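## Task

The rack's front face holds a grid of drive blanks, three rows by four columns. Press each blank that protrudes all the way in until it bottoms out and latches. The one exception is the blank in the middle row, third from the left when viewed from the front: do not touch it. The rack is free-standing. Any tilt beyond a slight amount is a failure, the rack must finish at its original location, and a blank counts as done only if it stays in without the robot holding it.

## Robot and tools

ROBOT AND FRAME
Two arms, left_arm and right_arm, each with a two-finger gripper. Everything uses one scene frame: origin on the table surface midway between the arms, +x pointing out over the table, +z up, left_arm on the +y side. The arm names do not match left/right in images. On each gripper, the fingers extend along its local +z and open and close along its local y. end_effector_position is the spot between the pads when they are shut; closed fingertips reach about 33 mm past it, fully open ones about 9 mm. Closing pushes the fingertips roughly 24 mm farther out, so leave clearance. Reported hand positions can be somewhat off, more so when the arm is stretched.

THE 20-NUMBER ROW
Every motion command uses one row of 20 numbers covering both arms, even if one arm is idle: left x, y, z (metres), qw, qx, qy, qz (w first), left gripper position, force_limit, speed; then the same ten for the right arm. x,y,z and the quaternion are an absolute target pose in the scene frame, not an offset. The three gripper numbers are each in [-1, 1]. position: +1 open (140 mm), about -0.8 pads touch, -1 squeeze until blocked. force_limit: about 14 N at -1, 60 N at 0, 107 N at +1. speed: finger gap rate about 30 mm/s at -1, 140 at 0, 250 at +1. To keep an arm still, resend its exact earlier pose and gripper numbers (a 0 is a real command). To hold orientation, reuse one fixed quaternion rather than the drifted reported one.

TOOLS
execute_actions(actions): a list of actions; each action is a list of up to 15 rows, one row per control step of 1/30 s; a short action repeats its last row to fill 15 steps. An empty list just returns state and images. Each step the commanded pose is clipped to within 70 mm and 16 degrees of the measured pose, so far targets need several actions. If any target lies over 0.6 m from that gripper's current position along any gripper axis, that action is rejected for both arms; a malformed call, or a first action failing this check, rejects the whole call.
move(target, speed, stop_force, blocking): target is one 20-number row of absolute poses. Grippers travel straight lines that finish together, lasting 0.5 to 10 s (cut off at 10 s). speed is path top speed in m/s, 0.002 to 0.5, default 0.25; rotation limited to twice that in rad/s. stop_force (N, 20 to 80, one value for both arms, allowed only after 0.2 s of scene time) ends an arm's path once it senses that much extra resistance along its travel for 2 steps; the gripper then steps back slightly and holds. The press can briefly exceed the value, so go slowly. Do not rely on it while the gripper rotates, and omit it when backing away from something. blocking=false returns after 0.5 s while the move continues (not combinable with stop_force); then use wait or stop before new commands. Without stop_force the arms are stiff: aiming even slightly past a firm contact can fault.
wait(seconds): 0 to 10, arms hold their last command; returns early if a running move ends.
stop(): brakes a running move; fingers keep going.
zoom_image(camera, region): camera is cam_low, cam_left_wrist or cam_right_wrist; region [x0, y0, x1, y1] in image pixels from the top-left, at most 504x504.
finished_scene(scene): integer 1 or 2; ends that scene irreversibly and reports success; the blanks must stay latched on their own.

READING RESULTS
The state line gives each gripper's position, quaternion and velocities. The move line reports how each arm ended: done, off_target, moving, held (last step blocked by a check), fault, or contact (stop_force triggered; outranks the others), plus limits=paced (pose clipped) or limits=held (steps blocked, after which the arm can lurch fast), and distance to target. Hand target lines show the pose the controller is heading for. A pose unreachable line means the clearance check altered that arm's command. execute_actions results list step readings; HELD marks held-back steps. Flange force is the estimated outside force on the gripper (noisy, may read no reading). object_status: 0 moving, 1 blocked while opening, 2 blocked while closing (a grip), 3 reached target or pads met. position_measured runs in counts from 3 (open) to 230 (shut). MOTOR HOT warns of overheating; OVER-TEMPERATURE FAULT means brakes were applied.

CAMERAS
cam_low is fixed at about (1.84, 0.53, 0.54), facing back toward the robot and rack; the two wrist cameras ride on the hands. Calibration data are supplied per camera and may be slightly off.

WHAT TO AVOID
Torque on a joint reaching its load limit (waist and shoulder 316, elbow 148, wrist joints 41.8 N m) or 144 N of outside force stops that arm for 10 s and drops the rest of the call. Keep the arms from hitting each other. Never tip or shift the free rack: push blanks slowly and straight in, with modest stop_force, and consider bracing the rack with the other gripper. Do not knock anything off the table, and avoid slams and hard shoves.

Each tool is called after "Call:" in YAML: its name, and indented under it one key for each argument.

## Session

Call:
execute_actions:
  actions: []

Scene clock: 0.00 s.
left_arm: end_effector_position=(+0.9844, +0.8681, +0.2080) position_measured=3 object_status=3 end_effector_quat_wxyz=(+0.609, +0.047, +0.790, -0.056) end_effector_velocity=(+0.000, +0.001, +0.001) end_effector_angular_velocity=(+0.000, -0.001, +0.001) | right_arm: end_effector_position=(+0.4996, -0.7029, +0.3866) position_measured=3 object_status=3 end_effector_quat_wxyz=(-0.094, +0.461, +0.879, +0.076) end_effector_velocity=(-0.000, -0.000, -0.002) end_effector_angular_velocity=(+0.002, +0.003, -0.000)
Joint positions: left_arm=[ 0.23   0.698  1.516 -2.054  0.65   0.717] | right_arm=[-0.724  0.053  1.629  0.114  1.672 -1.275]
Joint velocities: left_arm=[ 0.    -0.    -0.001 -0.    -0.    -0.   ] | right_arm=[-0.001  0.002  0.002 -0.     0.    -0.   ]
Flange force (N, the push that the arm receives, along the gripper's own x y z axes): no reading
Hand target (left_arm): +0.984, +0.868, +0.208; +0.609, +0.047, +0.790, -0.056
Hand target (right_arm): +0.500, -0.703, +0.387; -0.094, +0.461, +0.879, +0.076

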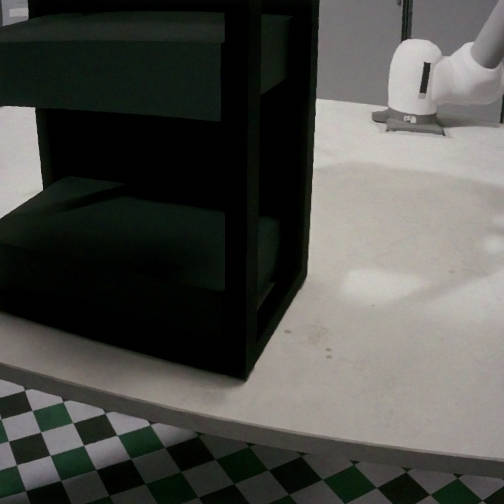

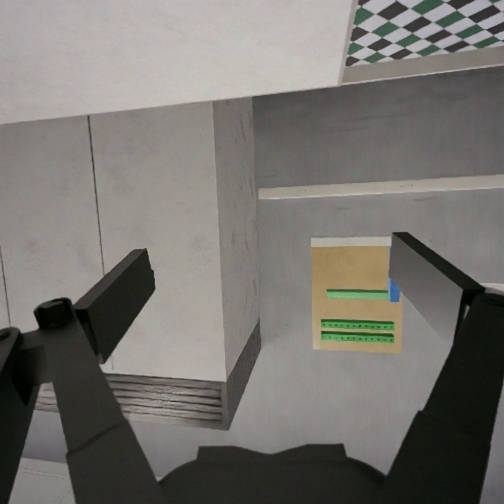

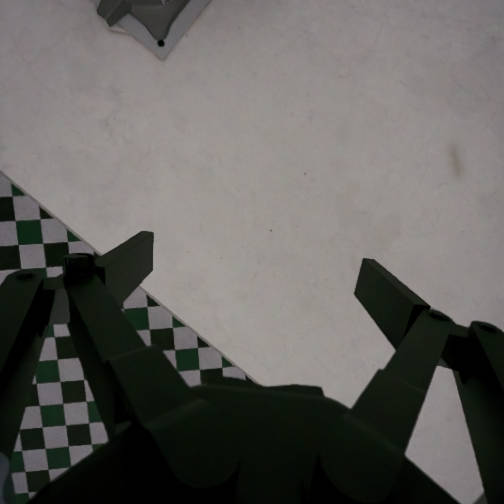

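Call:
move:
  target: [0.9844,0.8681,0.208,0.609,0.047,0.79,-0.056,1,0,0,0.5,-0.25,0.4,0,0.707,0,0.707,-1,0,0]
  speed: 0.3

Scene clock: 16.10 s.
left_arm: end_effector_position=(+0.9844, +0.8681, +0.2080) position_measured=3 object_status=3 end_effector_quat_wxyz=(+0.609, +0.047, +0.790, -0.056) end_effector_velocity=(-0.001, +0.000, -0.001) end_effector_angular_velocity=(+0.001, +0.001, -0.000) | right_arm: end_effector_position=(+0.4992, -0.2498, +0.3999) position_measured=233 object_status=3 end_effector_quat_wxyz=(+0.000, +0.708, -0.001, +0.706) end_effector_velocity=(+0.000, -0.000, +0.002) end_effector_angular_velocity=(+0.002, -0.002, -0.006)
Joint positions: left_arm=[ 0.23   0.698  1.516 -2.056  0.65   0.718] | right_arm=[ 0.799 -0.388  2.581  4.246  1.007 -2.382]
Joint velocities: left_arm=[0.001 0.    0.001 0.001 0.    0.   ] | right_arm=[ 0.004  0.002 -0.003  0.007  0.008 -0.003]
Flange force (N, the push that the arm receives, along the gripper's own x y z axes): left_arm=[-0.2 -4.1 -5.2] | right_arm=no reading
Hand target (left_arm): +0.984, +0.868, +0.208; +0.609, +0.047, +0.790, -0.056
Hand target (right_arm): +0.499, -0.250, +0.400; +0.000, +0.708, -0.001, +0.706
Off the commanded pose (left_arm): 0.000 m, 0 deg.
Off the commanded pose (right_arm): 0.001 m, 0 deg.
move: done; limits=paced
camera_calibration (this result's frames):
cam_left_wrist: T_world_to_cam=[[0.207283, 0.97789, 0.027674, -1.04379], [-0.127868, -0.000963224, 0.991791, -0.0728892], [0.969888, -0.20912, 0.124841, -0.625398], [0, 0, 0, 1]] pos_world=[0.813605, 0.889854, 0.179252]
cam_right_wrist: T_world_to_cam=[[0.00401981, -0.992025, 0.125973, -0.295823], [-0.298062, -0.121437, -0.94679, 0.509867], [0.954538, -0.033742, -0.296173, -0.183943], [0, 0, 0, 1]] pos_world=[0.328742, -0.237754, 0.465524]

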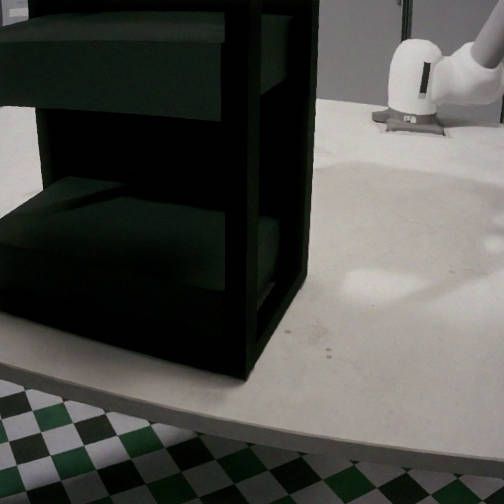

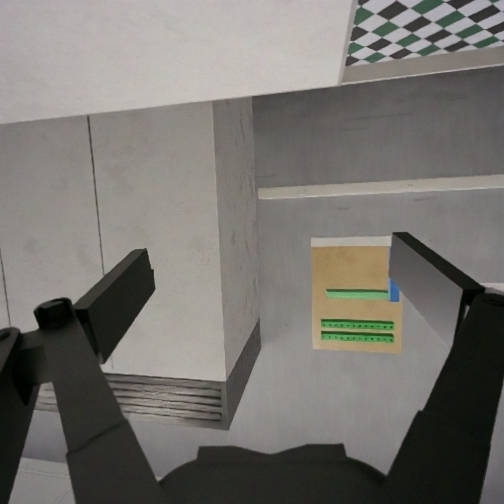

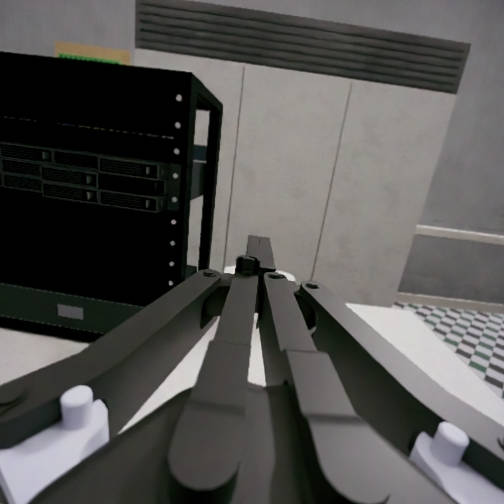

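Call:
move:
  target: [0.9844,0.8681,0.208,0.609,0.047,0.79,-0.056,1,0,0,0.68,0.13,0.45,0,0.707,0,0.707,-1,0,0]
  speed: 0.3

Call:
zoom_image:
  camera: "cam_right_wrist"
  region: [0,100,504,300]

Scene clock: 24.10 s.
left_arm: end_effector_position=(+0.9844, +0.8681, +0.2080) position_measured=3 object_status=3 end_effector_quat_wxyz=(+0.609, +0.047, +0.790, -0.056) end_effector_velocity=(-0.000, +0.002, +0.000) end_effector_angular_velocity=(+0.000, -0.000, +0.002) | right_arm: end_effector_position=(+0.6796, +0.1301, +0.4500) position_measured=233 object_status=3 end_effector_quat_wxyz=(-0.000, +0.707, +0.000, +0.707) end_effector_velocity=(+0.001, +0.001, +0.001) end_effector_angular_velocity=(+0.001, +0.000, +0.001)
Joint positions: left_arm=[ 0.23   0.698  1.516 -2.056  0.65   0.718] | right_arm=[ 0.977  0.275  1.86   4.404  1.123 -2.506]
Joint velocities: left_arm=[ 0.002  0.    -0.001  0.    -0.     0.   ] | right_arm=[-0.     0.    -0.002  0.001 -0.002 -0.001]
Flange force (N, the push that the arm receives, along the gripper's own x y z axes): left_arm=[-0.7 -2.7 -6.2] | right_arm=[-0.3 -5.3 5.0]
Hand target (left_arm): +0.984, +0.868, +0.208; +0.609, +0.047, +0.790, -0.056
Hand target (right_arm): +0.680, +0.130, +0.450; -0.000, +0.707, +0.000, +0.707
Off the commanded pose (left_arm): 0.000 m, 0 deg.
Off the commanded pose (right_arm): 0.000 m, 0 deg.
move: done
camera_calibration (this result's frames):
cam_left_wrist: T_world_to_cam=[[0.207284, 0.977889, 0.0276735, -1.04379], [-0.127869, -0.000962463, 0.991791, -0.0728891], [0.969888, -0.209121, 0.124842, -0.625397], [0, 0, 0, 1]] pos_world=[0.813605, 0.889854, 0.179252]
cam_right_wrist: T_world_to_cam=[[0.00501748, -0.991894, 0.126971, 0.072912], [-0.295694, -0.122766, -0.947361, 0.656051], [0.955269, -0.0327911, -0.293913, -0.330125], [0, 0, 0, 1]] pos_world=[0.508983, 0.142036, 0.515232]

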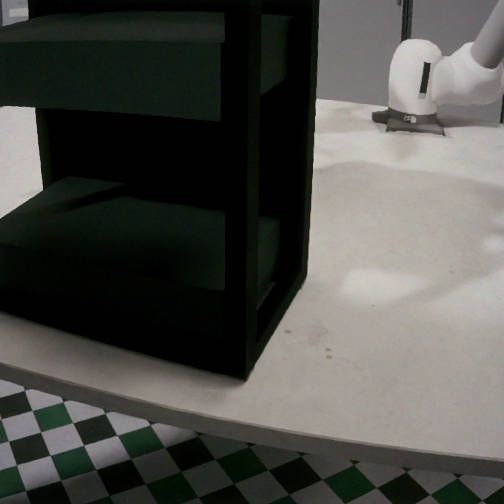

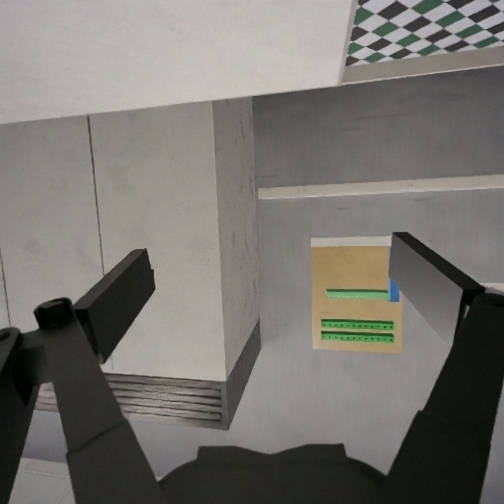

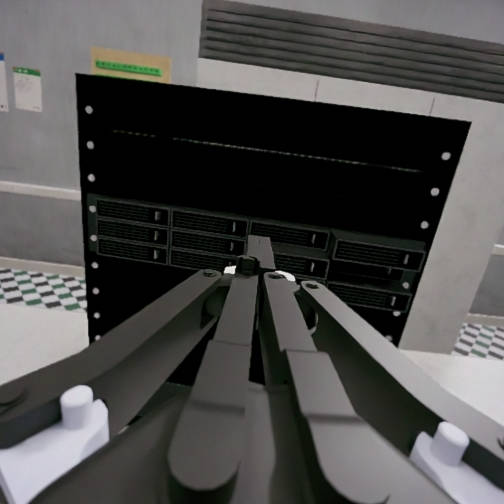

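Region (0, 100, 504, 300) of cam_right_wrist's 504x504 image, scaled by 1.000; it fills the top 200 rows of this view, and the rest is white.

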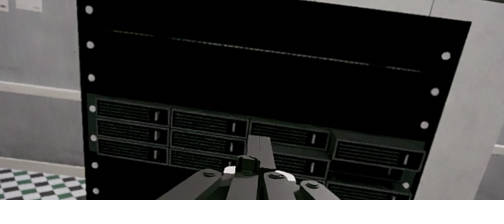

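Call:
move:
  target: [0.9,0.6,0.72,0,0,1,0,1,0,0,0.66,0.13,0.34,0,0.707,0,0.707,-1,0,0]
  speed: 0.3

Call:
move:
  target: [0.86,0.16,0.68,0,0,1,0,1,0,0,0.66,0.13,0.34,0,0.707,0,0.707,-1,0,0]
  speed: 0.3

Call:
zoom_image:
  camera: "cam_right_wrist"
  region: [60,90,460,250]

Scene clock: 40.67 s.
left_arm: end_effector_position=(+0.8989, +0.6001, +0.7179) position_measured=3 object_status=3 end_effector_quat_wxyz=(+0.266, -0.001, +0.964, +0.017) end_effector_velocity=(+0.000, -0.002, +0.002) end_effector_angular_velocity=(+0.007, -0.004, +0.002) | right_arm: end_effector_position=(+0.6601, +0.1300, +0.3399) position_measured=233 object_status=3 end_effector_quat_wxyz=(+0.000, +0.707, -0.000, +0.707) end_effector_velocity=(-0.001, +0.001, -0.001) end_effector_angular_velocity=(-0.000, +0.001, +0.001)
Joint positions: left_arm=[-0.174  0.748  0.035  0.018  1.82  -1.531] | right_arm=[ 1.004  0.38   1.959  4.341  1.211 -2.305]
Joint velocities: left_arm=[-0.005 -0.001 -0.002  0.01  -0.001  0.   ] | right_arm=[ 0.001  0.     0.    -0.    -0.001  0.   ]
Flange force (N, the push that the arm receives, along the gripper's own x y z axes): left_arm=no reading | right_arm=[3.3 -1.3 -0.1]
Hand target (left_arm): +0.899, +0.600, +0.718; +0.266, -0.000, +0.964, +0.018
Hand target (right_arm): +0.660, +0.130, +0.340; +0.000, +0.707, -0.000, +0.707
Off the commanded pose (left_arm): 0.002 m, 31 deg; orientation clipped at the last step of the last action.
Off the commanded pose (right_arm): 0.000 m, 0 deg.
elbow stopped short (left arm): the move would have taken joint 3 (elbow) straighter than the controller allows; a more bent joint 3 avoids this.
move: off_target (left_arm); limits=paced
camera_calibration (this result's frames):
cam_left_wrist: T_world_to_cam=[[0.0779293, 0.996538, 0.0289713, -0.673933], [0.605508, -0.0703967, 0.792719, -1.06444], [0.792014, -0.0442337, -0.608898, -0.0745426], [0, 0, 0, 1]] pos_world=[0.756085, 0.59337, 0.817938]
cam_right_wrist: T_world_to_cam=[[0.00453738, -0.991874, 0.127142, 0.0871592], [-0.295354, -0.1228, -0.947463, 0.545826], [0.955377, -0.0332528, -0.293511, -0.343974], [0, 0, 0, 1]] pos_world=[0.489441, 0.14204, 0.405108]

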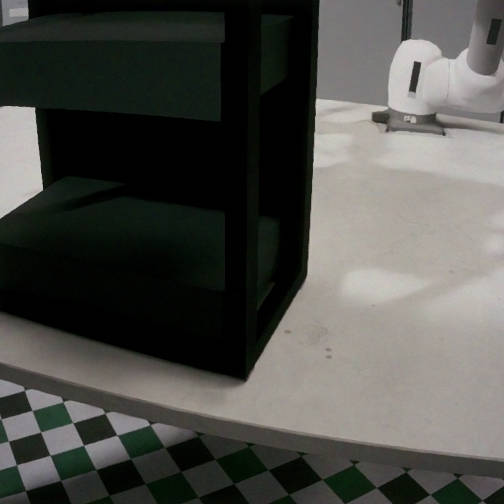

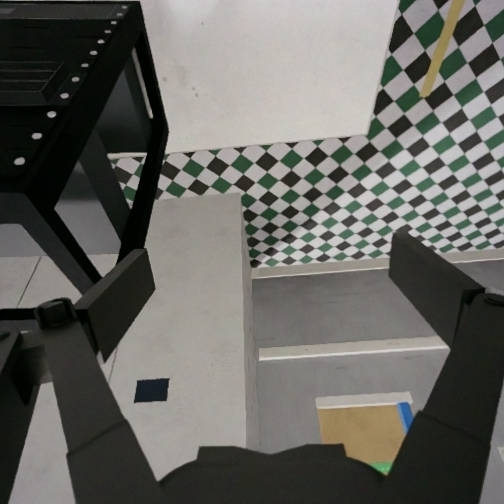

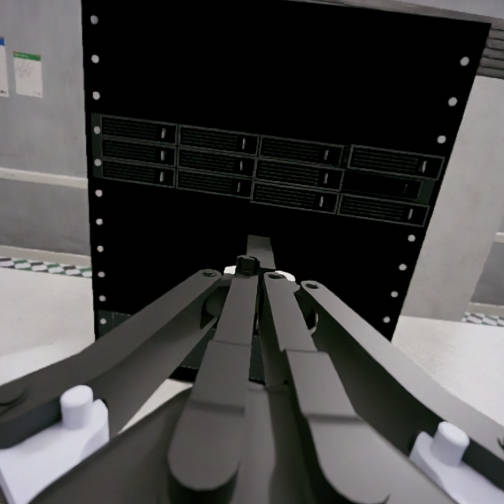

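Scene clock: 42.90 s.
left_arm: end_effector_position=(+0.8593, +0.1604, +0.6787) position_measured=3 object_status=3 end_effector_quat_wxyz=(+0.238, +0.002, +0.967, -0.088) end_effector_velocity=(+0.001, +0.000, -0.002) end_effector_angular_velocity=(-0.023, +0.011, +0.007) | right_arm: end_effector_position=(+0.6600, +0.1300, +0.3400) position_measured=233 object_status=3 end_effector_quat_wxyz=(-0.000, +0.707, +0.000, +0.707) end_effector_velocity=(-0.001, +0.001, +0.001) end_effector_angular_velocity=(+0.001, -0.001, +0.001)
Joint positions: left_arm=[-0.62   0.79   0.035  0.029  1.805 -1.967] | right_arm=[ 1.004  0.38   1.959  4.341  1.211 -2.305]
Joint velocities: left_arm=[ 0.008  0.001  0.001 -0.024 -0.001 -0.017] | right_arm=[ 0.002 -0.    -0.    -0.     0.001  0.   ]
Flange force (N, the push that the arm receives, along the gripper's own x y z axes): left_arm=no reading | right_arm=[2.7 -4.0 -3.6]
Hand target (left_arm): +0.859, +0.160, +0.679; +0.237, +0.002, +0.967, -0.089
Hand target (right_arm): +0.660, +0.130, +0.340; -0.000, +0.707, +0.000, +0.707
Off the commanded pose (left_arm): 0.002 m, 29 deg; orientation clipped at the last step of the last action.
Off the commanded pose (right_arm): 0.000 m, 0 deg.
elbow stopped short (left arm): the move would have taken joint 3 (elbow) straighter than the controller allows; a more bent joint 3 avoids this.
move: off_target (left_arm); limits=paced
camera_calibration (this result's frames):
cam_left_wrist: T_world_to_cam=[[0.133452, 0.974996, -0.17769, -0.135592], [0.648812, 0.0495796, 0.759332, -1.07412], [0.749155, -0.216622, -0.625972, -0.0104034], [0, 0, 0, 1]] pos_world=[0.72279, 0.183203, 0.785008]
cam_right_wrist: T_world_to_cam=[[0.00482889, -0.991884, 0.127054, 0.0869588], [-0.295385, -0.122801, -0.947453, 0.545893], [0.955366, -0.0329546, -0.293581, -0.343893], [0, 0, 0, 1]] pos_world=[0.489372, 0.141956, 0.405199]

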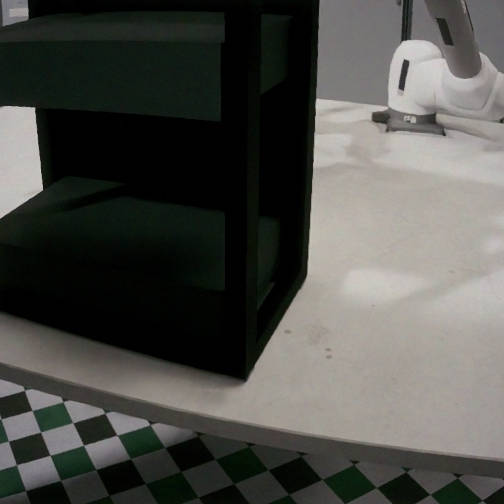

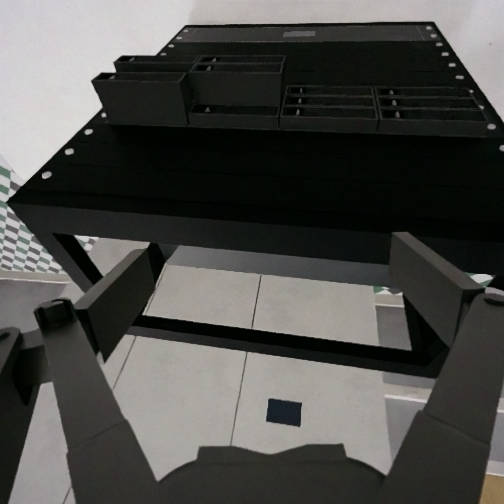

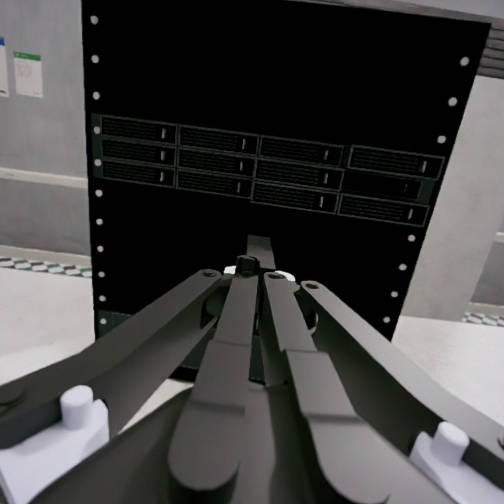

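Region (60, 90, 460, 250) of cam_right_wrist's 504x504 image, scaled by 1.260, with more detail than that image has; it fills the top 202 rows of this view, and the rest is white.

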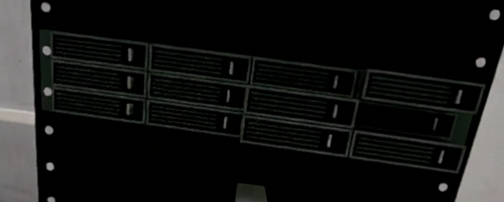

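Call:
move:
  target: [0.93,0.07,0.68,0.383,0.04,0.923,-0.017,1,0,0,0.7,-0.02,0.36,0,0.707,0,0.707,-1,0,0]
  speed: 0.15

Call:
zoom_image:
  camera: "cam_right_wrist"
  region: [100,100,400,280]

Scene clock: 54.67 s.
left_arm: end_effector_position=(+0.9303, +0.0700, +0.6800) position_measured=3 object_status=3 end_effector_quat_wxyz=(+0.382, +0.040, +0.923, -0.016) end_effector_velocity=(-0.001, +0.000, -0.001) end_effector_angular_velocity=(-0.003, -0.012, -0.002) | right_arm: end_effector_position=(+0.7002, -0.0200, +0.3601) position_measured=233 object_status=3 end_effector_quat_wxyz=(+0.000, +0.707, +0.000, +0.707) end_effector_velocity=(+0.000, -0.001, -0.000) end_effector_angular_velocity=(-0.001, -0.000, -0.000)
Joint positions: left_arm=[-0.754  0.808  0.122  0.323  1.487 -1.939] | right_arm=[ 0.797  0.216  2.148  4.156  1.091 -2.209]
Joint velocities: left_arm=[-0.    -0.067  0.142  0.004 -0.084 -0.024] | right_arm=[-0.001  0.     0.001 -0.002  0.     0.001]
Flange force (N, the push that the arm receives, along the gripper's own x y z axes): left_arm=no reading | right_arm=[2.6 -7.5 -2.7]
Hand target (left_arm): +0.930, +0.070, +0.680; +0.382, +0.040, +0.923, -0.017
Hand target (right_arm): +0.700, -0.020, +0.360; +0.000, +0.707, -0.000, +0.707
Off the commanded pose (left_arm): 0.000 m, 0 deg.
Off the commanded pose (right_arm): 0.000 m, 0 deg.
move: done
camera_calibration (this result's frames):
cam_left_wrist: T_world_to_cam=[[0.171629, 0.985008, 0.0173964, -0.225576], [0.387081, -0.0836625, 0.918242, -0.97194], [0.905932, -0.150863, -0.395637, -0.389452], [0, 0, 0, 1]] pos_world=[0.767751, 0.082125, 0.742319]
cam_right_wrist: T_world_to_cam=[[0.00472566, -0.991877, 0.127116, -0.0645157], [-0.295014, -0.122842, -0.947563, 0.55816], [0.955481, -0.0330232, -0.293198, -0.381555], [0, 0, 0, 1]] pos_world=[0.529538, -0.008026, 0.425221]

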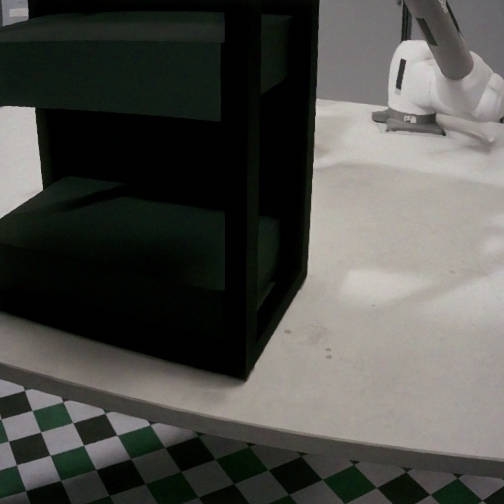

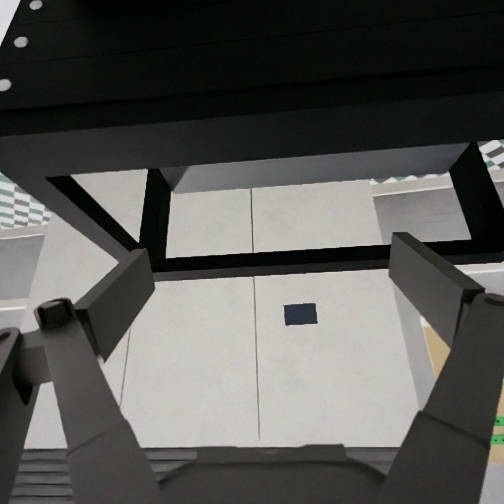

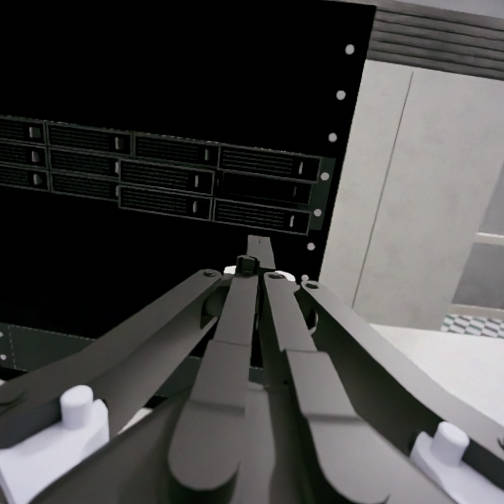

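Region (100, 100, 400, 280) of cam_right_wrist's 504x504 image, scaled by 1.680, with more detail than that image has; it fills the top 302 rows of this view, and the rest is white.

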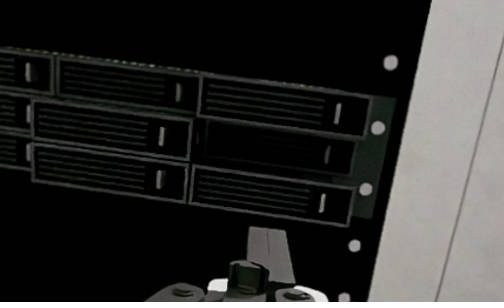

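Call:
move:
  target: [0.99,0.07,0.615,0.462,0.039,0.886,-0.02,1,0,0,0.78,-0.025,0.425,0.03,0.7065,-0.03,0.7065,-1,0,0]
  speed: 0.08

Call:
move:
  target: [0.96,0.07,0.57,0.462,0.039,0.886,-0.02,1,0,0,0.78,-0.025,0.425,0.03,0.7065,-0.03,0.7065,-1,0,0]
  speed: 0.008
  stop_force: 20

Scene clock: 66.93 s.
left_arm: end_effector_position=(+0.9900, +0.0702, +0.6150) position_measured=3 object_status=3 end_effector_quat_wxyz=(+0.462, +0.039, +0.886, -0.020) end_effector_velocity=(+0.000, -0.001, -0.002) end_effector_angular_velocity=(-0.001, +0.000, -0.001) | right_arm: end_effector_position=(+0.7799, -0.0250, +0.4250) position_measured=233 object_status=3 end_effector_quat_wxyz=(+0.030, +0.706, -0.030, +0.706) end_effector_velocity=(+0.000, -0.000, +0.002) end_effector_angular_velocity=(+0.001, -0.001, -0.001)
Joint positions: left_arm=[-0.738  0.657  0.619  0.435  0.998 -2.084] | right_arm=[ 0.721  0.234  1.969  4.242  1.017 -2.373]
Joint velocities: left_arm=[-0.    -0.001  0.005  0.    -0.004 -0.002] | right_arm=[-0.    -0.001 -0.002  0.001 -0.    -0.002]
Flange force (N, the push that the arm receives, along the gripper's own x y z axes): left_arm=[14.1 5.3 -5.4] | right_arm=[4.4 0.8 0.9]
Hand target (left_arm): +0.990, +0.070, +0.615; +0.462, +0.039, +0.886, -0.020
Hand target (right_arm): +0.780, -0.025, +0.425; +0.030, +0.706, -0.030, +0.706
Off the commanded pose (left_arm): 0.000 m, 0 deg.
Off the commanded pose (right_arm): 0.000 m, 0 deg.
move: done
camera_calibration (this result's frames):
cam_left_wrist: T_world_to_cam=[[0.168549, 0.985138, 0.033082, -0.241436], [0.219976, -0.0703095, 0.972968, -0.804556], [0.960834, -0.156716, -0.228557, -0.625907], [0, 0, 0, 1]] pos_world=[0.81907, 0.0831909, 0.647739]
cam_right_wrist: T_world_to_cam=[[-0.0790124, -0.988757, 0.126954, -0.0126517], [-0.30471, -0.0973022, -0.947462, 0.650749], [0.949162, -0.113545, -0.293596, -0.435748], [0, 0, 0, 1]] pos_world=[0.610885, 0.00133275, 0.490232]

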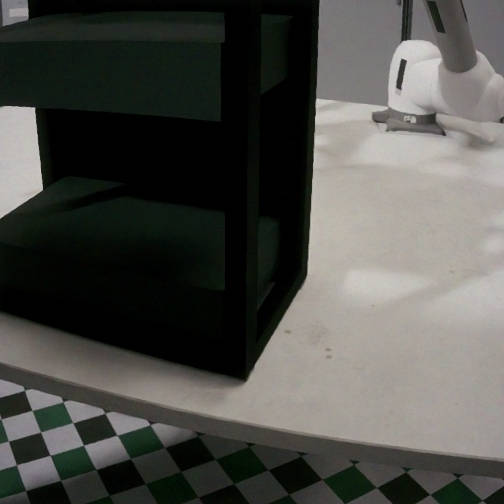

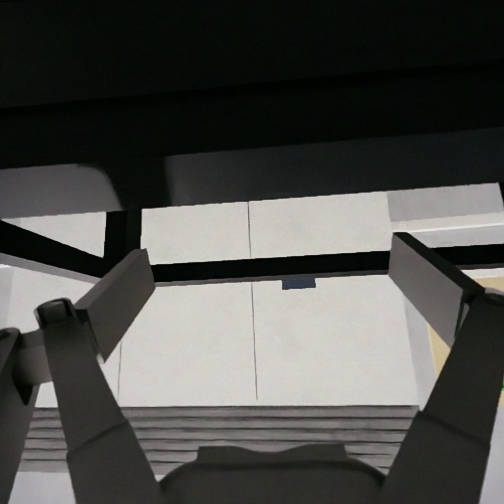

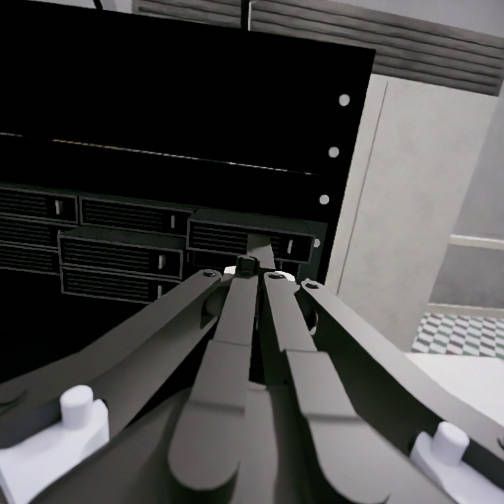

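Scene clock: 71.37 s.
left_arm: end_effector_position=(+0.9718, +0.0699, +0.5883) position_measured=3 object_status=3 end_effector_quat_wxyz=(+0.462, +0.039, +0.886, -0.020) end_effector_velocity=(+0.000, -0.002, +0.000) end_effector_angular_velocity=(-0.001, +0.002, -0.002) | right_arm: end_effector_position=(+0.7800, -0.0250, +0.4250) position_measured=233 object_status=3 end_effector_quat_wxyz=(+0.030, +0.706, -0.030, +0.706) end_effector_velocity=(+0.001, -0.000, -0.000) end_effector_angular_velocity=(+0.000, +0.001, +0.000)
Joint positions: left_arm=[-0.749  0.601  0.763  0.47   0.924 -2.141] | right_arm=[ 0.721  0.234  1.969  4.242  1.017 -2.373]
Joint velocities: left_arm=[-0.001  0.003 -0.006 -0.004  0.003  0.003] | right_arm=[-0.001  0.    -0.001  0.    -0.002 -0.   ]
Flange force (N, the push that the arm receives, along the gripper's own x y z axes): left_arm=[-12.3 8.2 -4.1] | right_arm=[5.3 -1.7 -2.6]
Hand target (left_arm): +0.972, +0.070, +0.588; +0.462, +0.039, +0.886, -0.020
Hand target (right_arm): +0.780, -0.025, +0.425; +0.030, +0.706, -0.030, +0.706
Off the commanded pose (left_arm): 0.022 m, 0 deg.
Off the commanded pose (right_arm): 0.000 m, 0 deg.
move: contact (left_arm)
camera_calibration (this result's frames):
cam_left_wrist: T_world_to_cam=[[0.168951, 0.985073, 0.0329549, -0.237553], [0.219545, -0.070208, 0.973073, -0.774259], [0.960862, -0.157167, -0.22813, -0.614797], [0, 0, 0, 1]] pos_world=[0.800855, 0.0830219, 0.620985]
cam_right_wrist: T_world_to_cam=[[-0.0792669, -0.988724, 0.127051, -0.012488], [-0.304732, -0.0973168, -0.947453, 0.650766], [0.949134, -0.113818, -0.293582, -0.435849], [0, 0, 0, 1]] pos_world=[0.610998, 0.00137585, 0.490199]

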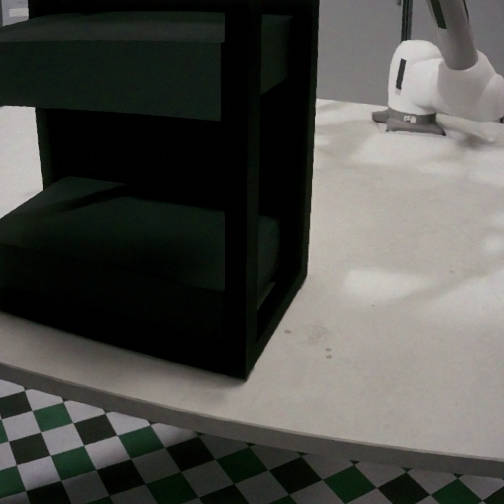

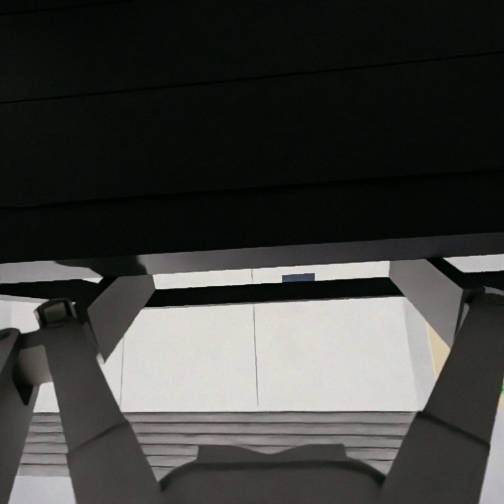

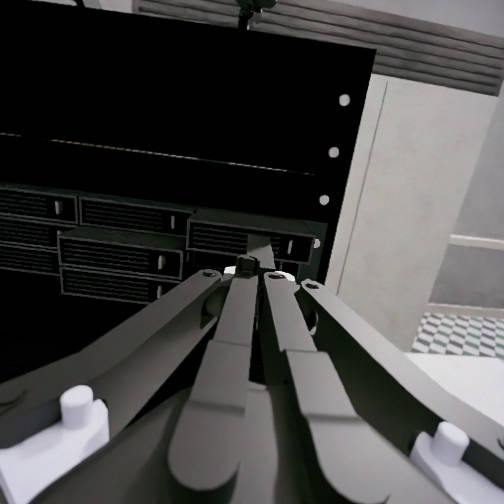

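Call:
move:
  target: [0.9718,0.0699,0.5883,0.462,0.039,0.886,-0.02,1,0,0,0.875,-0.033,0.424,0.03,0.7065,-0.03,0.7065,-1,0,0]
  speed: 0.012
  stop_force: 40

Scene clock: 83.17 s.
left_arm: end_effector_position=(+0.9719, +0.0699, +0.5883) position_measured=3 object_status=3 end_effector_quat_wxyz=(+0.462, +0.039, +0.886, -0.020) end_effector_velocity=(-0.001, -0.001, +0.001) end_effector_angular_velocity=(-0.001, +0.000, -0.001) | right_arm: end_effector_position=(+0.8436, -0.0302, +0.4242) position_measured=233 object_status=3 end_effector_quat_wxyz=(+0.030, +0.706, -0.030, +0.707) end_effector_velocity=(-0.003, -0.000, +0.001) end_effector_angular_velocity=(+0.006, +0.001, -0.002)
Joint positions: left_arm=[-0.749  0.601  0.762  0.47   0.924 -2.141] | right_arm=[ 0.645  0.292  1.892  4.189  0.954 -2.358]
Joint velocities: left_arm=[-0.001 -0.001  0.    -0.001  0.     0.   ] | right_arm=[ 0.003 -0.004  0.002  0.007  0.002  0.   ]
Flange force (N, the push that the arm receives, along the gripper's own x y z axes): left_arm=[-30.4 4.1 17.2] | right_arm=[18.9 13.1 -57.4]
Hand target (left_arm): +0.972, +0.070, +0.588; +0.462, +0.039, +0.886, -0.020
Hand target (right_arm): +0.843, -0.030, +0.424; +0.030, +0.706, -0.030, +0.707
Off the commanded pose (left_arm): 0.000 m, 0 deg.
Off the commanded pose (right_arm): 0.031 m, 0 deg.
move: contact (right_arm)
camera_calibration (this result's frames):
cam_left_wrist: T_world_to_cam=[[0.16903, 0.985062, 0.0328927, -0.237589], [0.219833, -0.0702121, 0.973008, -0.77448], [0.960782, -0.157236, -0.228417, -0.614589], [0, 0, 0, 1]] pos_world=[0.800902, 0.0830258, 0.621008]
cam_right_wrist: T_world_to_cam=[[-0.0790755, -0.988712, 0.127266, -0.0127586], [-0.304637, -0.0975912, -0.947456, 0.668793], [0.94918, -0.11369, -0.293481, -0.497161], [0, 0, 0, 1]] pos_world=[0.674625, -0.00386868, 0.489368]

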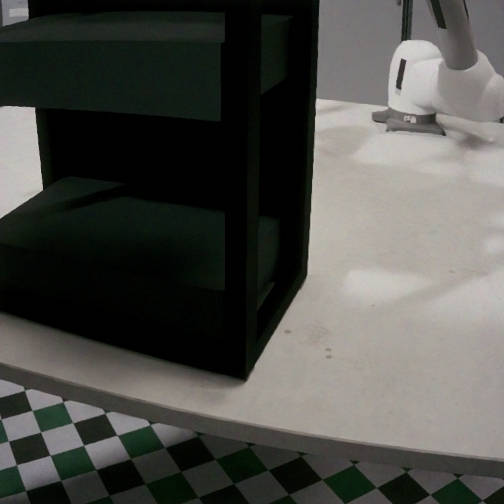

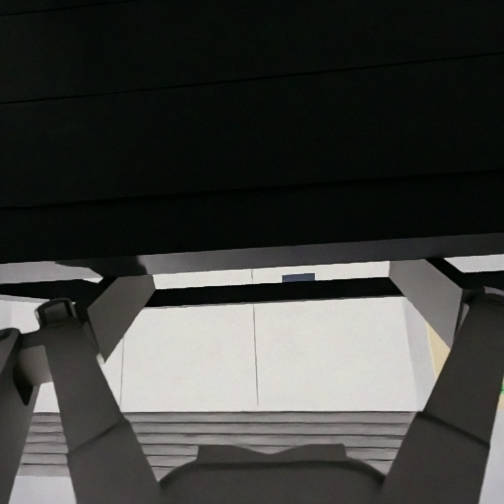

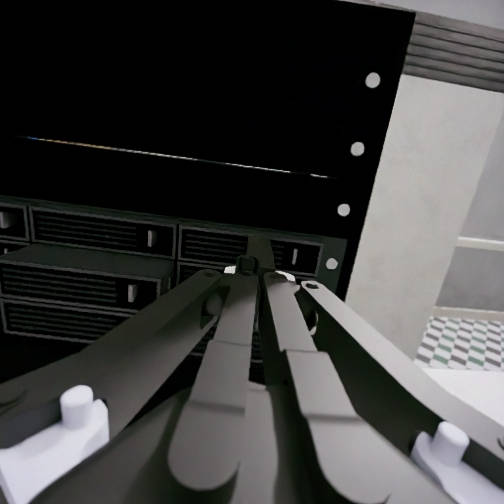

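Call:
zoom_image:
  camera: "cam_right_wrist"
  region: [100,190,360,300]

Region (100, 190, 360, 300) of cam_right_wrist's 504x504 image, scaled by 1.938, with more detail than that image has; it fills the top 213 rows of this view, and the rest is white.

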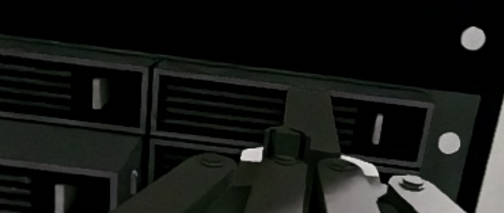

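Call:
move:
  target: [0.9718,0.0699,0.5883,0.462,0.039,0.886,-0.02,1,0,0,0.795,-0.026,0.424,0.03,0.7065,-0.03,0.7065,-1,0,0]
  speed: 0.08

Call:
move:
  target: [0.9718,0.0699,0.5883,0.462,0.039,0.886,-0.02,1,0,0,0.8,-0.026,0.364,0.03,0.7065,-0.03,0.7065,-1,0,0]
  speed: 0.08

Call:
move:
  target: [0.9718,0.0699,0.5883,0.462,0.039,0.886,-0.02,1,0,0,0.875,-0.033,0.364,0.03,0.7065,-0.03,0.7065,-1,0,0]
  speed: 0.01
  stop_force: 50

Call:
zoom_image:
  camera: "cam_right_wrist"
  region: [100,110,380,300]

Scene clock: 96.53 s.
left_arm: end_effector_position=(+0.9718, +0.0699, +0.5883) position_measured=3 object_status=3 end_effector_quat_wxyz=(+0.462, +0.039, +0.886, -0.020) end_effector_velocity=(+0.000, -0.000, +0.000) end_effector_angular_velocity=(-0.000, -0.001, -0.000) | right_arm: end_effector_position=(+0.7951, -0.0260, +0.4239) position_measured=233 object_status=3 end_effector_quat_wxyz=(+0.030, +0.707, -0.030, +0.706) end_effector_velocity=(-0.002, +0.000, +0.003) end_effector_angular_velocity=(+0.002, -0.003, +0.001)
Joint positions: left_arm=[-0.749  0.601  0.762  0.47   0.924 -2.141] | right_arm=[ 0.702  0.249  1.952  4.228  1.003 -2.368]
Joint velocities: left_arm=[-0.     0.    -0.001  0.    -0.    -0.   ] | right_arm=[ 0.002 -0.004  0.     0.001  0.001 -0.   ]
Flange force (N, the push that the arm receives, along the gripper's own x y z axes): left_arm=[-12.9 9.9 -1.6] | right_arm=[4.5 -3.4 -1.9]
Hand target (left_arm): +0.972, +0.070, +0.588; +0.462, +0.039, +0.886, -0.020
Hand target (right_arm): +0.795, -0.026, +0.424; +0.030, +0.707, -0.030, +0.706
Off the commanded pose (left_arm): 0.000 m, 0 deg.
Off the commanded pose (right_arm): 0.000 m, 0 deg.
move: done
camera_calibration (this result's frames):
cam_left_wrist: T_world_to_cam=[[0.169051, 0.985058, 0.0328886, -0.237557], [0.219949, -0.0702321, 0.97298, -0.774552], [0.960752, -0.15725, -0.228536, -0.614421], [0, 0, 0, 1]] pos_world=[0.800828, 0.0829916, 0.621019]
cam_right_wrist: T_world_to_cam=[[-0.0792948, -0.988721, 0.127057, -0.0121537], [-0.304845, -0.0973011, -0.947419, 0.654326], [0.949095, -0.113858, -0.293691, -0.450491], [0, 0, 0, 1]] pos_world=[0.626063, 0.000357957, 0.48916]

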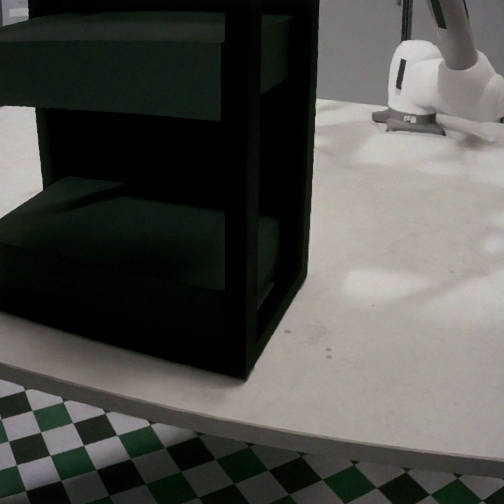

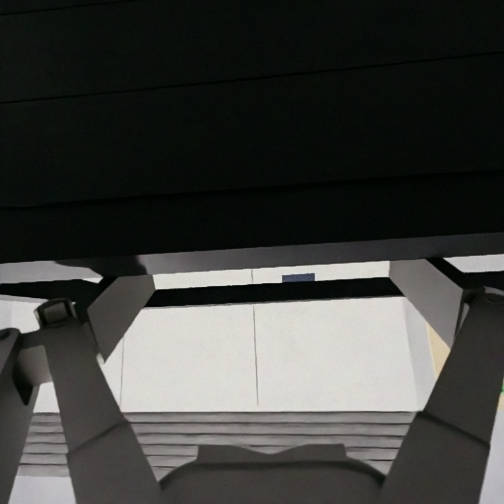

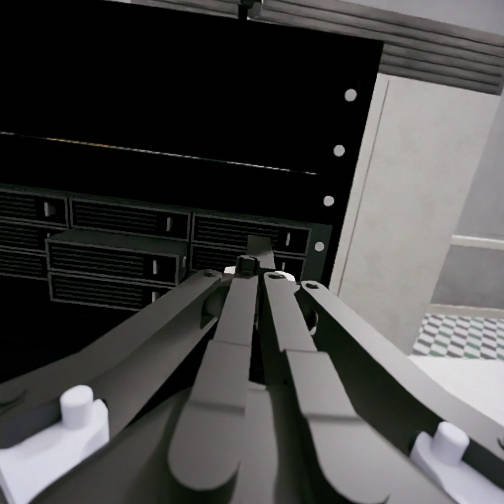

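Scene clock: 97.63 s.
left_arm: end_effector_position=(+0.9718, +0.0699, +0.5883) position_measured=3 object_status=3 end_effector_quat_wxyz=(+0.462, +0.039, +0.886, -0.020) end_effector_velocity=(-0.000, -0.001, +0.001) end_effector_angular_velocity=(-0.001, -0.001, -0.001) | right_arm: end_effector_position=(+0.8000, -0.0260, +0.3640) position_measured=233 object_status=3 end_effector_quat_wxyz=(+0.030, +0.706, -0.030, +0.706) end_effector_velocity=(-0.001, -0.001, -0.002) end_effector_angular_velocity=(-0.002, +0.002, -0.000)
Joint positions: left_arm=[-0.749  0.601  0.762  0.47   0.924 -2.141] | right_arm=[ 0.696  0.32   1.991  4.166  1.054 -2.253]
Joint velocities: left_arm=[-0.    -0.     0.    -0.    -0.002 -0.   ] | right_arm=[-0.     0.001  0.003 -0.001  0.001  0.001]
Flange force (N, the push that the arm receives, along the gripper's own x y z axes): left_arm=[-14.1 8.2 -1.9] | right_arm=[0.0 -5.6 0.4]
Hand target (left_arm): +0.972, +0.070, +0.588; +0.462, +0.039, +0.886, -0.020
Hand target (right_arm): +0.800, -0.026, +0.364; +0.030, +0.706, -0.030, +0.706
Off the commanded pose (left_arm): 0.000 m, 0 deg.
Off the commanded pose (right_arm): 0.000 m, 0 deg.
move: done
camera_calibration (this result's frames):
cam_left_wrist: T_world_to_cam=[[0.169049, 0.985058, 0.0328964, -0.237562], [0.219945, -0.0702386, 0.97298, -0.774549], [0.960753, -0.157246, -0.228533, -0.614425], [0, 0, 0, 1]] pos_world=[0.800828, 0.0829932, 0.62102]
cam_right_wrist: T_world_to_cam=[[-0.0794381, -0.988703, 0.127104, -0.00402047], [-0.304678, -0.0973235, -0.94747, 0.598984], [0.949137, -0.113991, -0.293505, -0.472928], [0, 0, 0, 1]] pos_world=[0.631051, 0.000410648, 0.429223]

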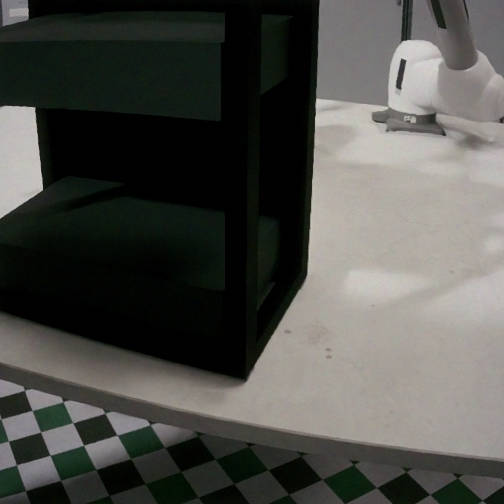

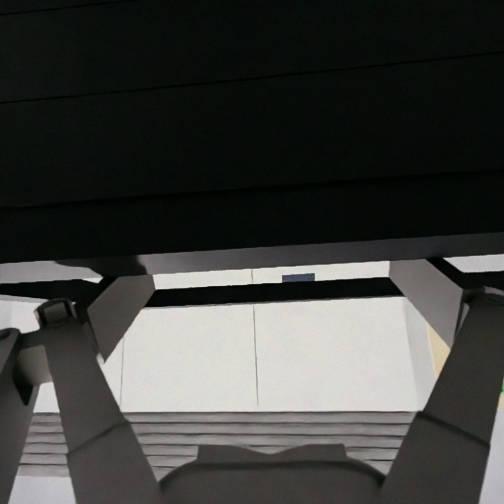

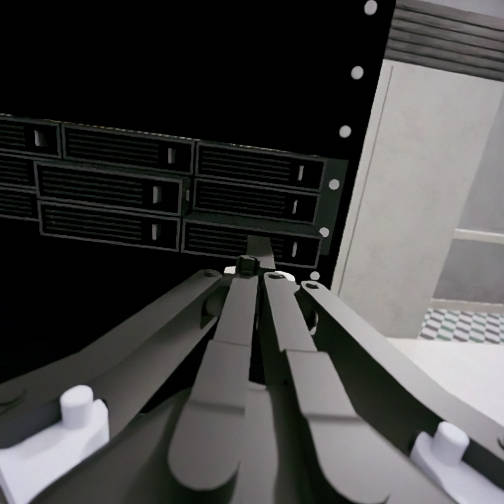

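Scene clock: 102.40 s.
left_arm: end_effector_position=(+0.9719, +0.0698, +0.5883) position_measured=3 object_status=3 end_effector_quat_wxyz=(+0.462, +0.039, +0.886, -0.020) end_effector_velocity=(-0.000, -0.000, +0.001) end_effector_angular_velocity=(-0.001, -0.001, -0.000) | right_arm: end_effector_position=(+0.8441, -0.0300, +0.3639) position_measured=233 object_status=3 end_effector_quat_wxyz=(+0.030, +0.706, -0.030, +0.707) end_effector_velocity=(-0.003, -0.002, -0.003) end_effector_angular_velocity=(+0.002, +0.006, -0.003)
Joint positions: left_arm=[-0.749  0.601  0.762  0.47   0.924 -2.141] | right_arm=[ 0.644  0.357  1.936  4.127  1.011 -2.247]
Joint velocities: left_arm=[-0.    -0.001 -0.001 -0.001  0.     0.   ] | right_arm=[ 0.002 -0.002  0.005  0.007  0.     0.   ]
Flange force (N, the push that the arm receives, along the gripper's own x y z axes): left_arm=[-34.9 5.4 21.5] | right_arm=[13.8 3.1 -77.7]
Hand target (left_arm): +0.972, +0.070, +0.588; +0.462, +0.039, +0.886, -0.020
Hand target (right_arm): +0.844, -0.030, +0.364; +0.030, +0.706, -0.030, +0.707
Off the commanded pose (left_arm): 0.000 m, 0 deg.
Off the commanded pose (right_arm): 0.031 m, 0 deg.
move: contact (right_arm)
camera_calibration (this result's frames):
cam_left_wrist: T_world_to_cam=[[0.169137, 0.985043, 0.0328966, -0.237607], [0.219785, -0.0702332, 0.973017, -0.774424], [0.960774, -0.157343, -0.228376, -0.614596], [0, 0, 0, 1]] pos_world=[0.800883, 0.0829608, 0.620985]
cam_right_wrist: T_world_to_cam=[[-0.0790904, -0.988693, 0.127403, -0.00482629], [-0.304608, -0.0977214, -0.947452, 0.611775], [0.949189, -0.113742, -0.293435, -0.515297], [0, 0, 0, 1]] pos_world=[0.675083, -0.00359918, 0.429037]

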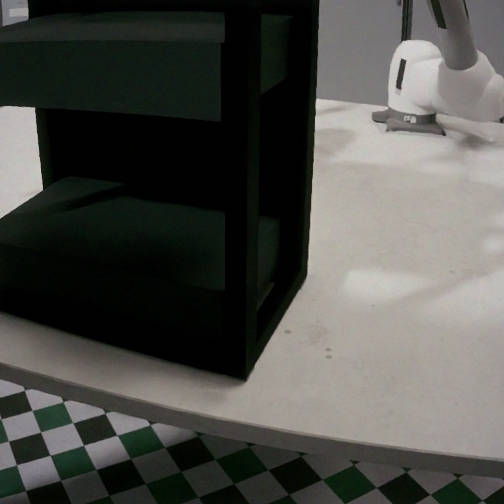

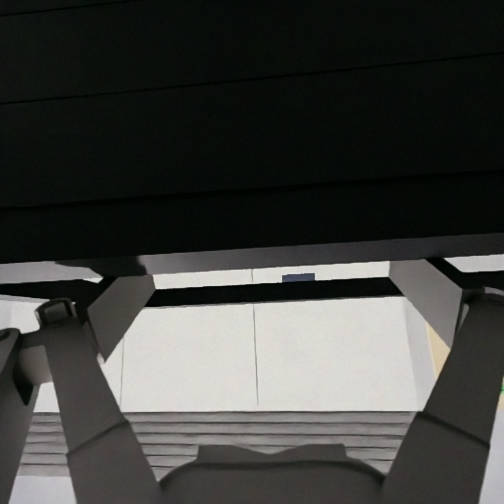

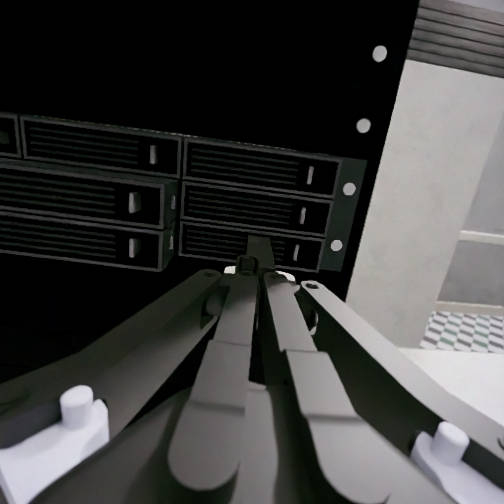

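Region (100, 110, 380, 300) of cam_right_wrist's 504x504 image, scaled by 1.800, with more detail than that image has; it fills the top 342 rows of this view, and the rest is white.

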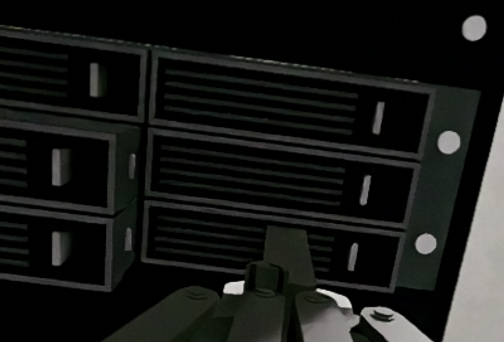

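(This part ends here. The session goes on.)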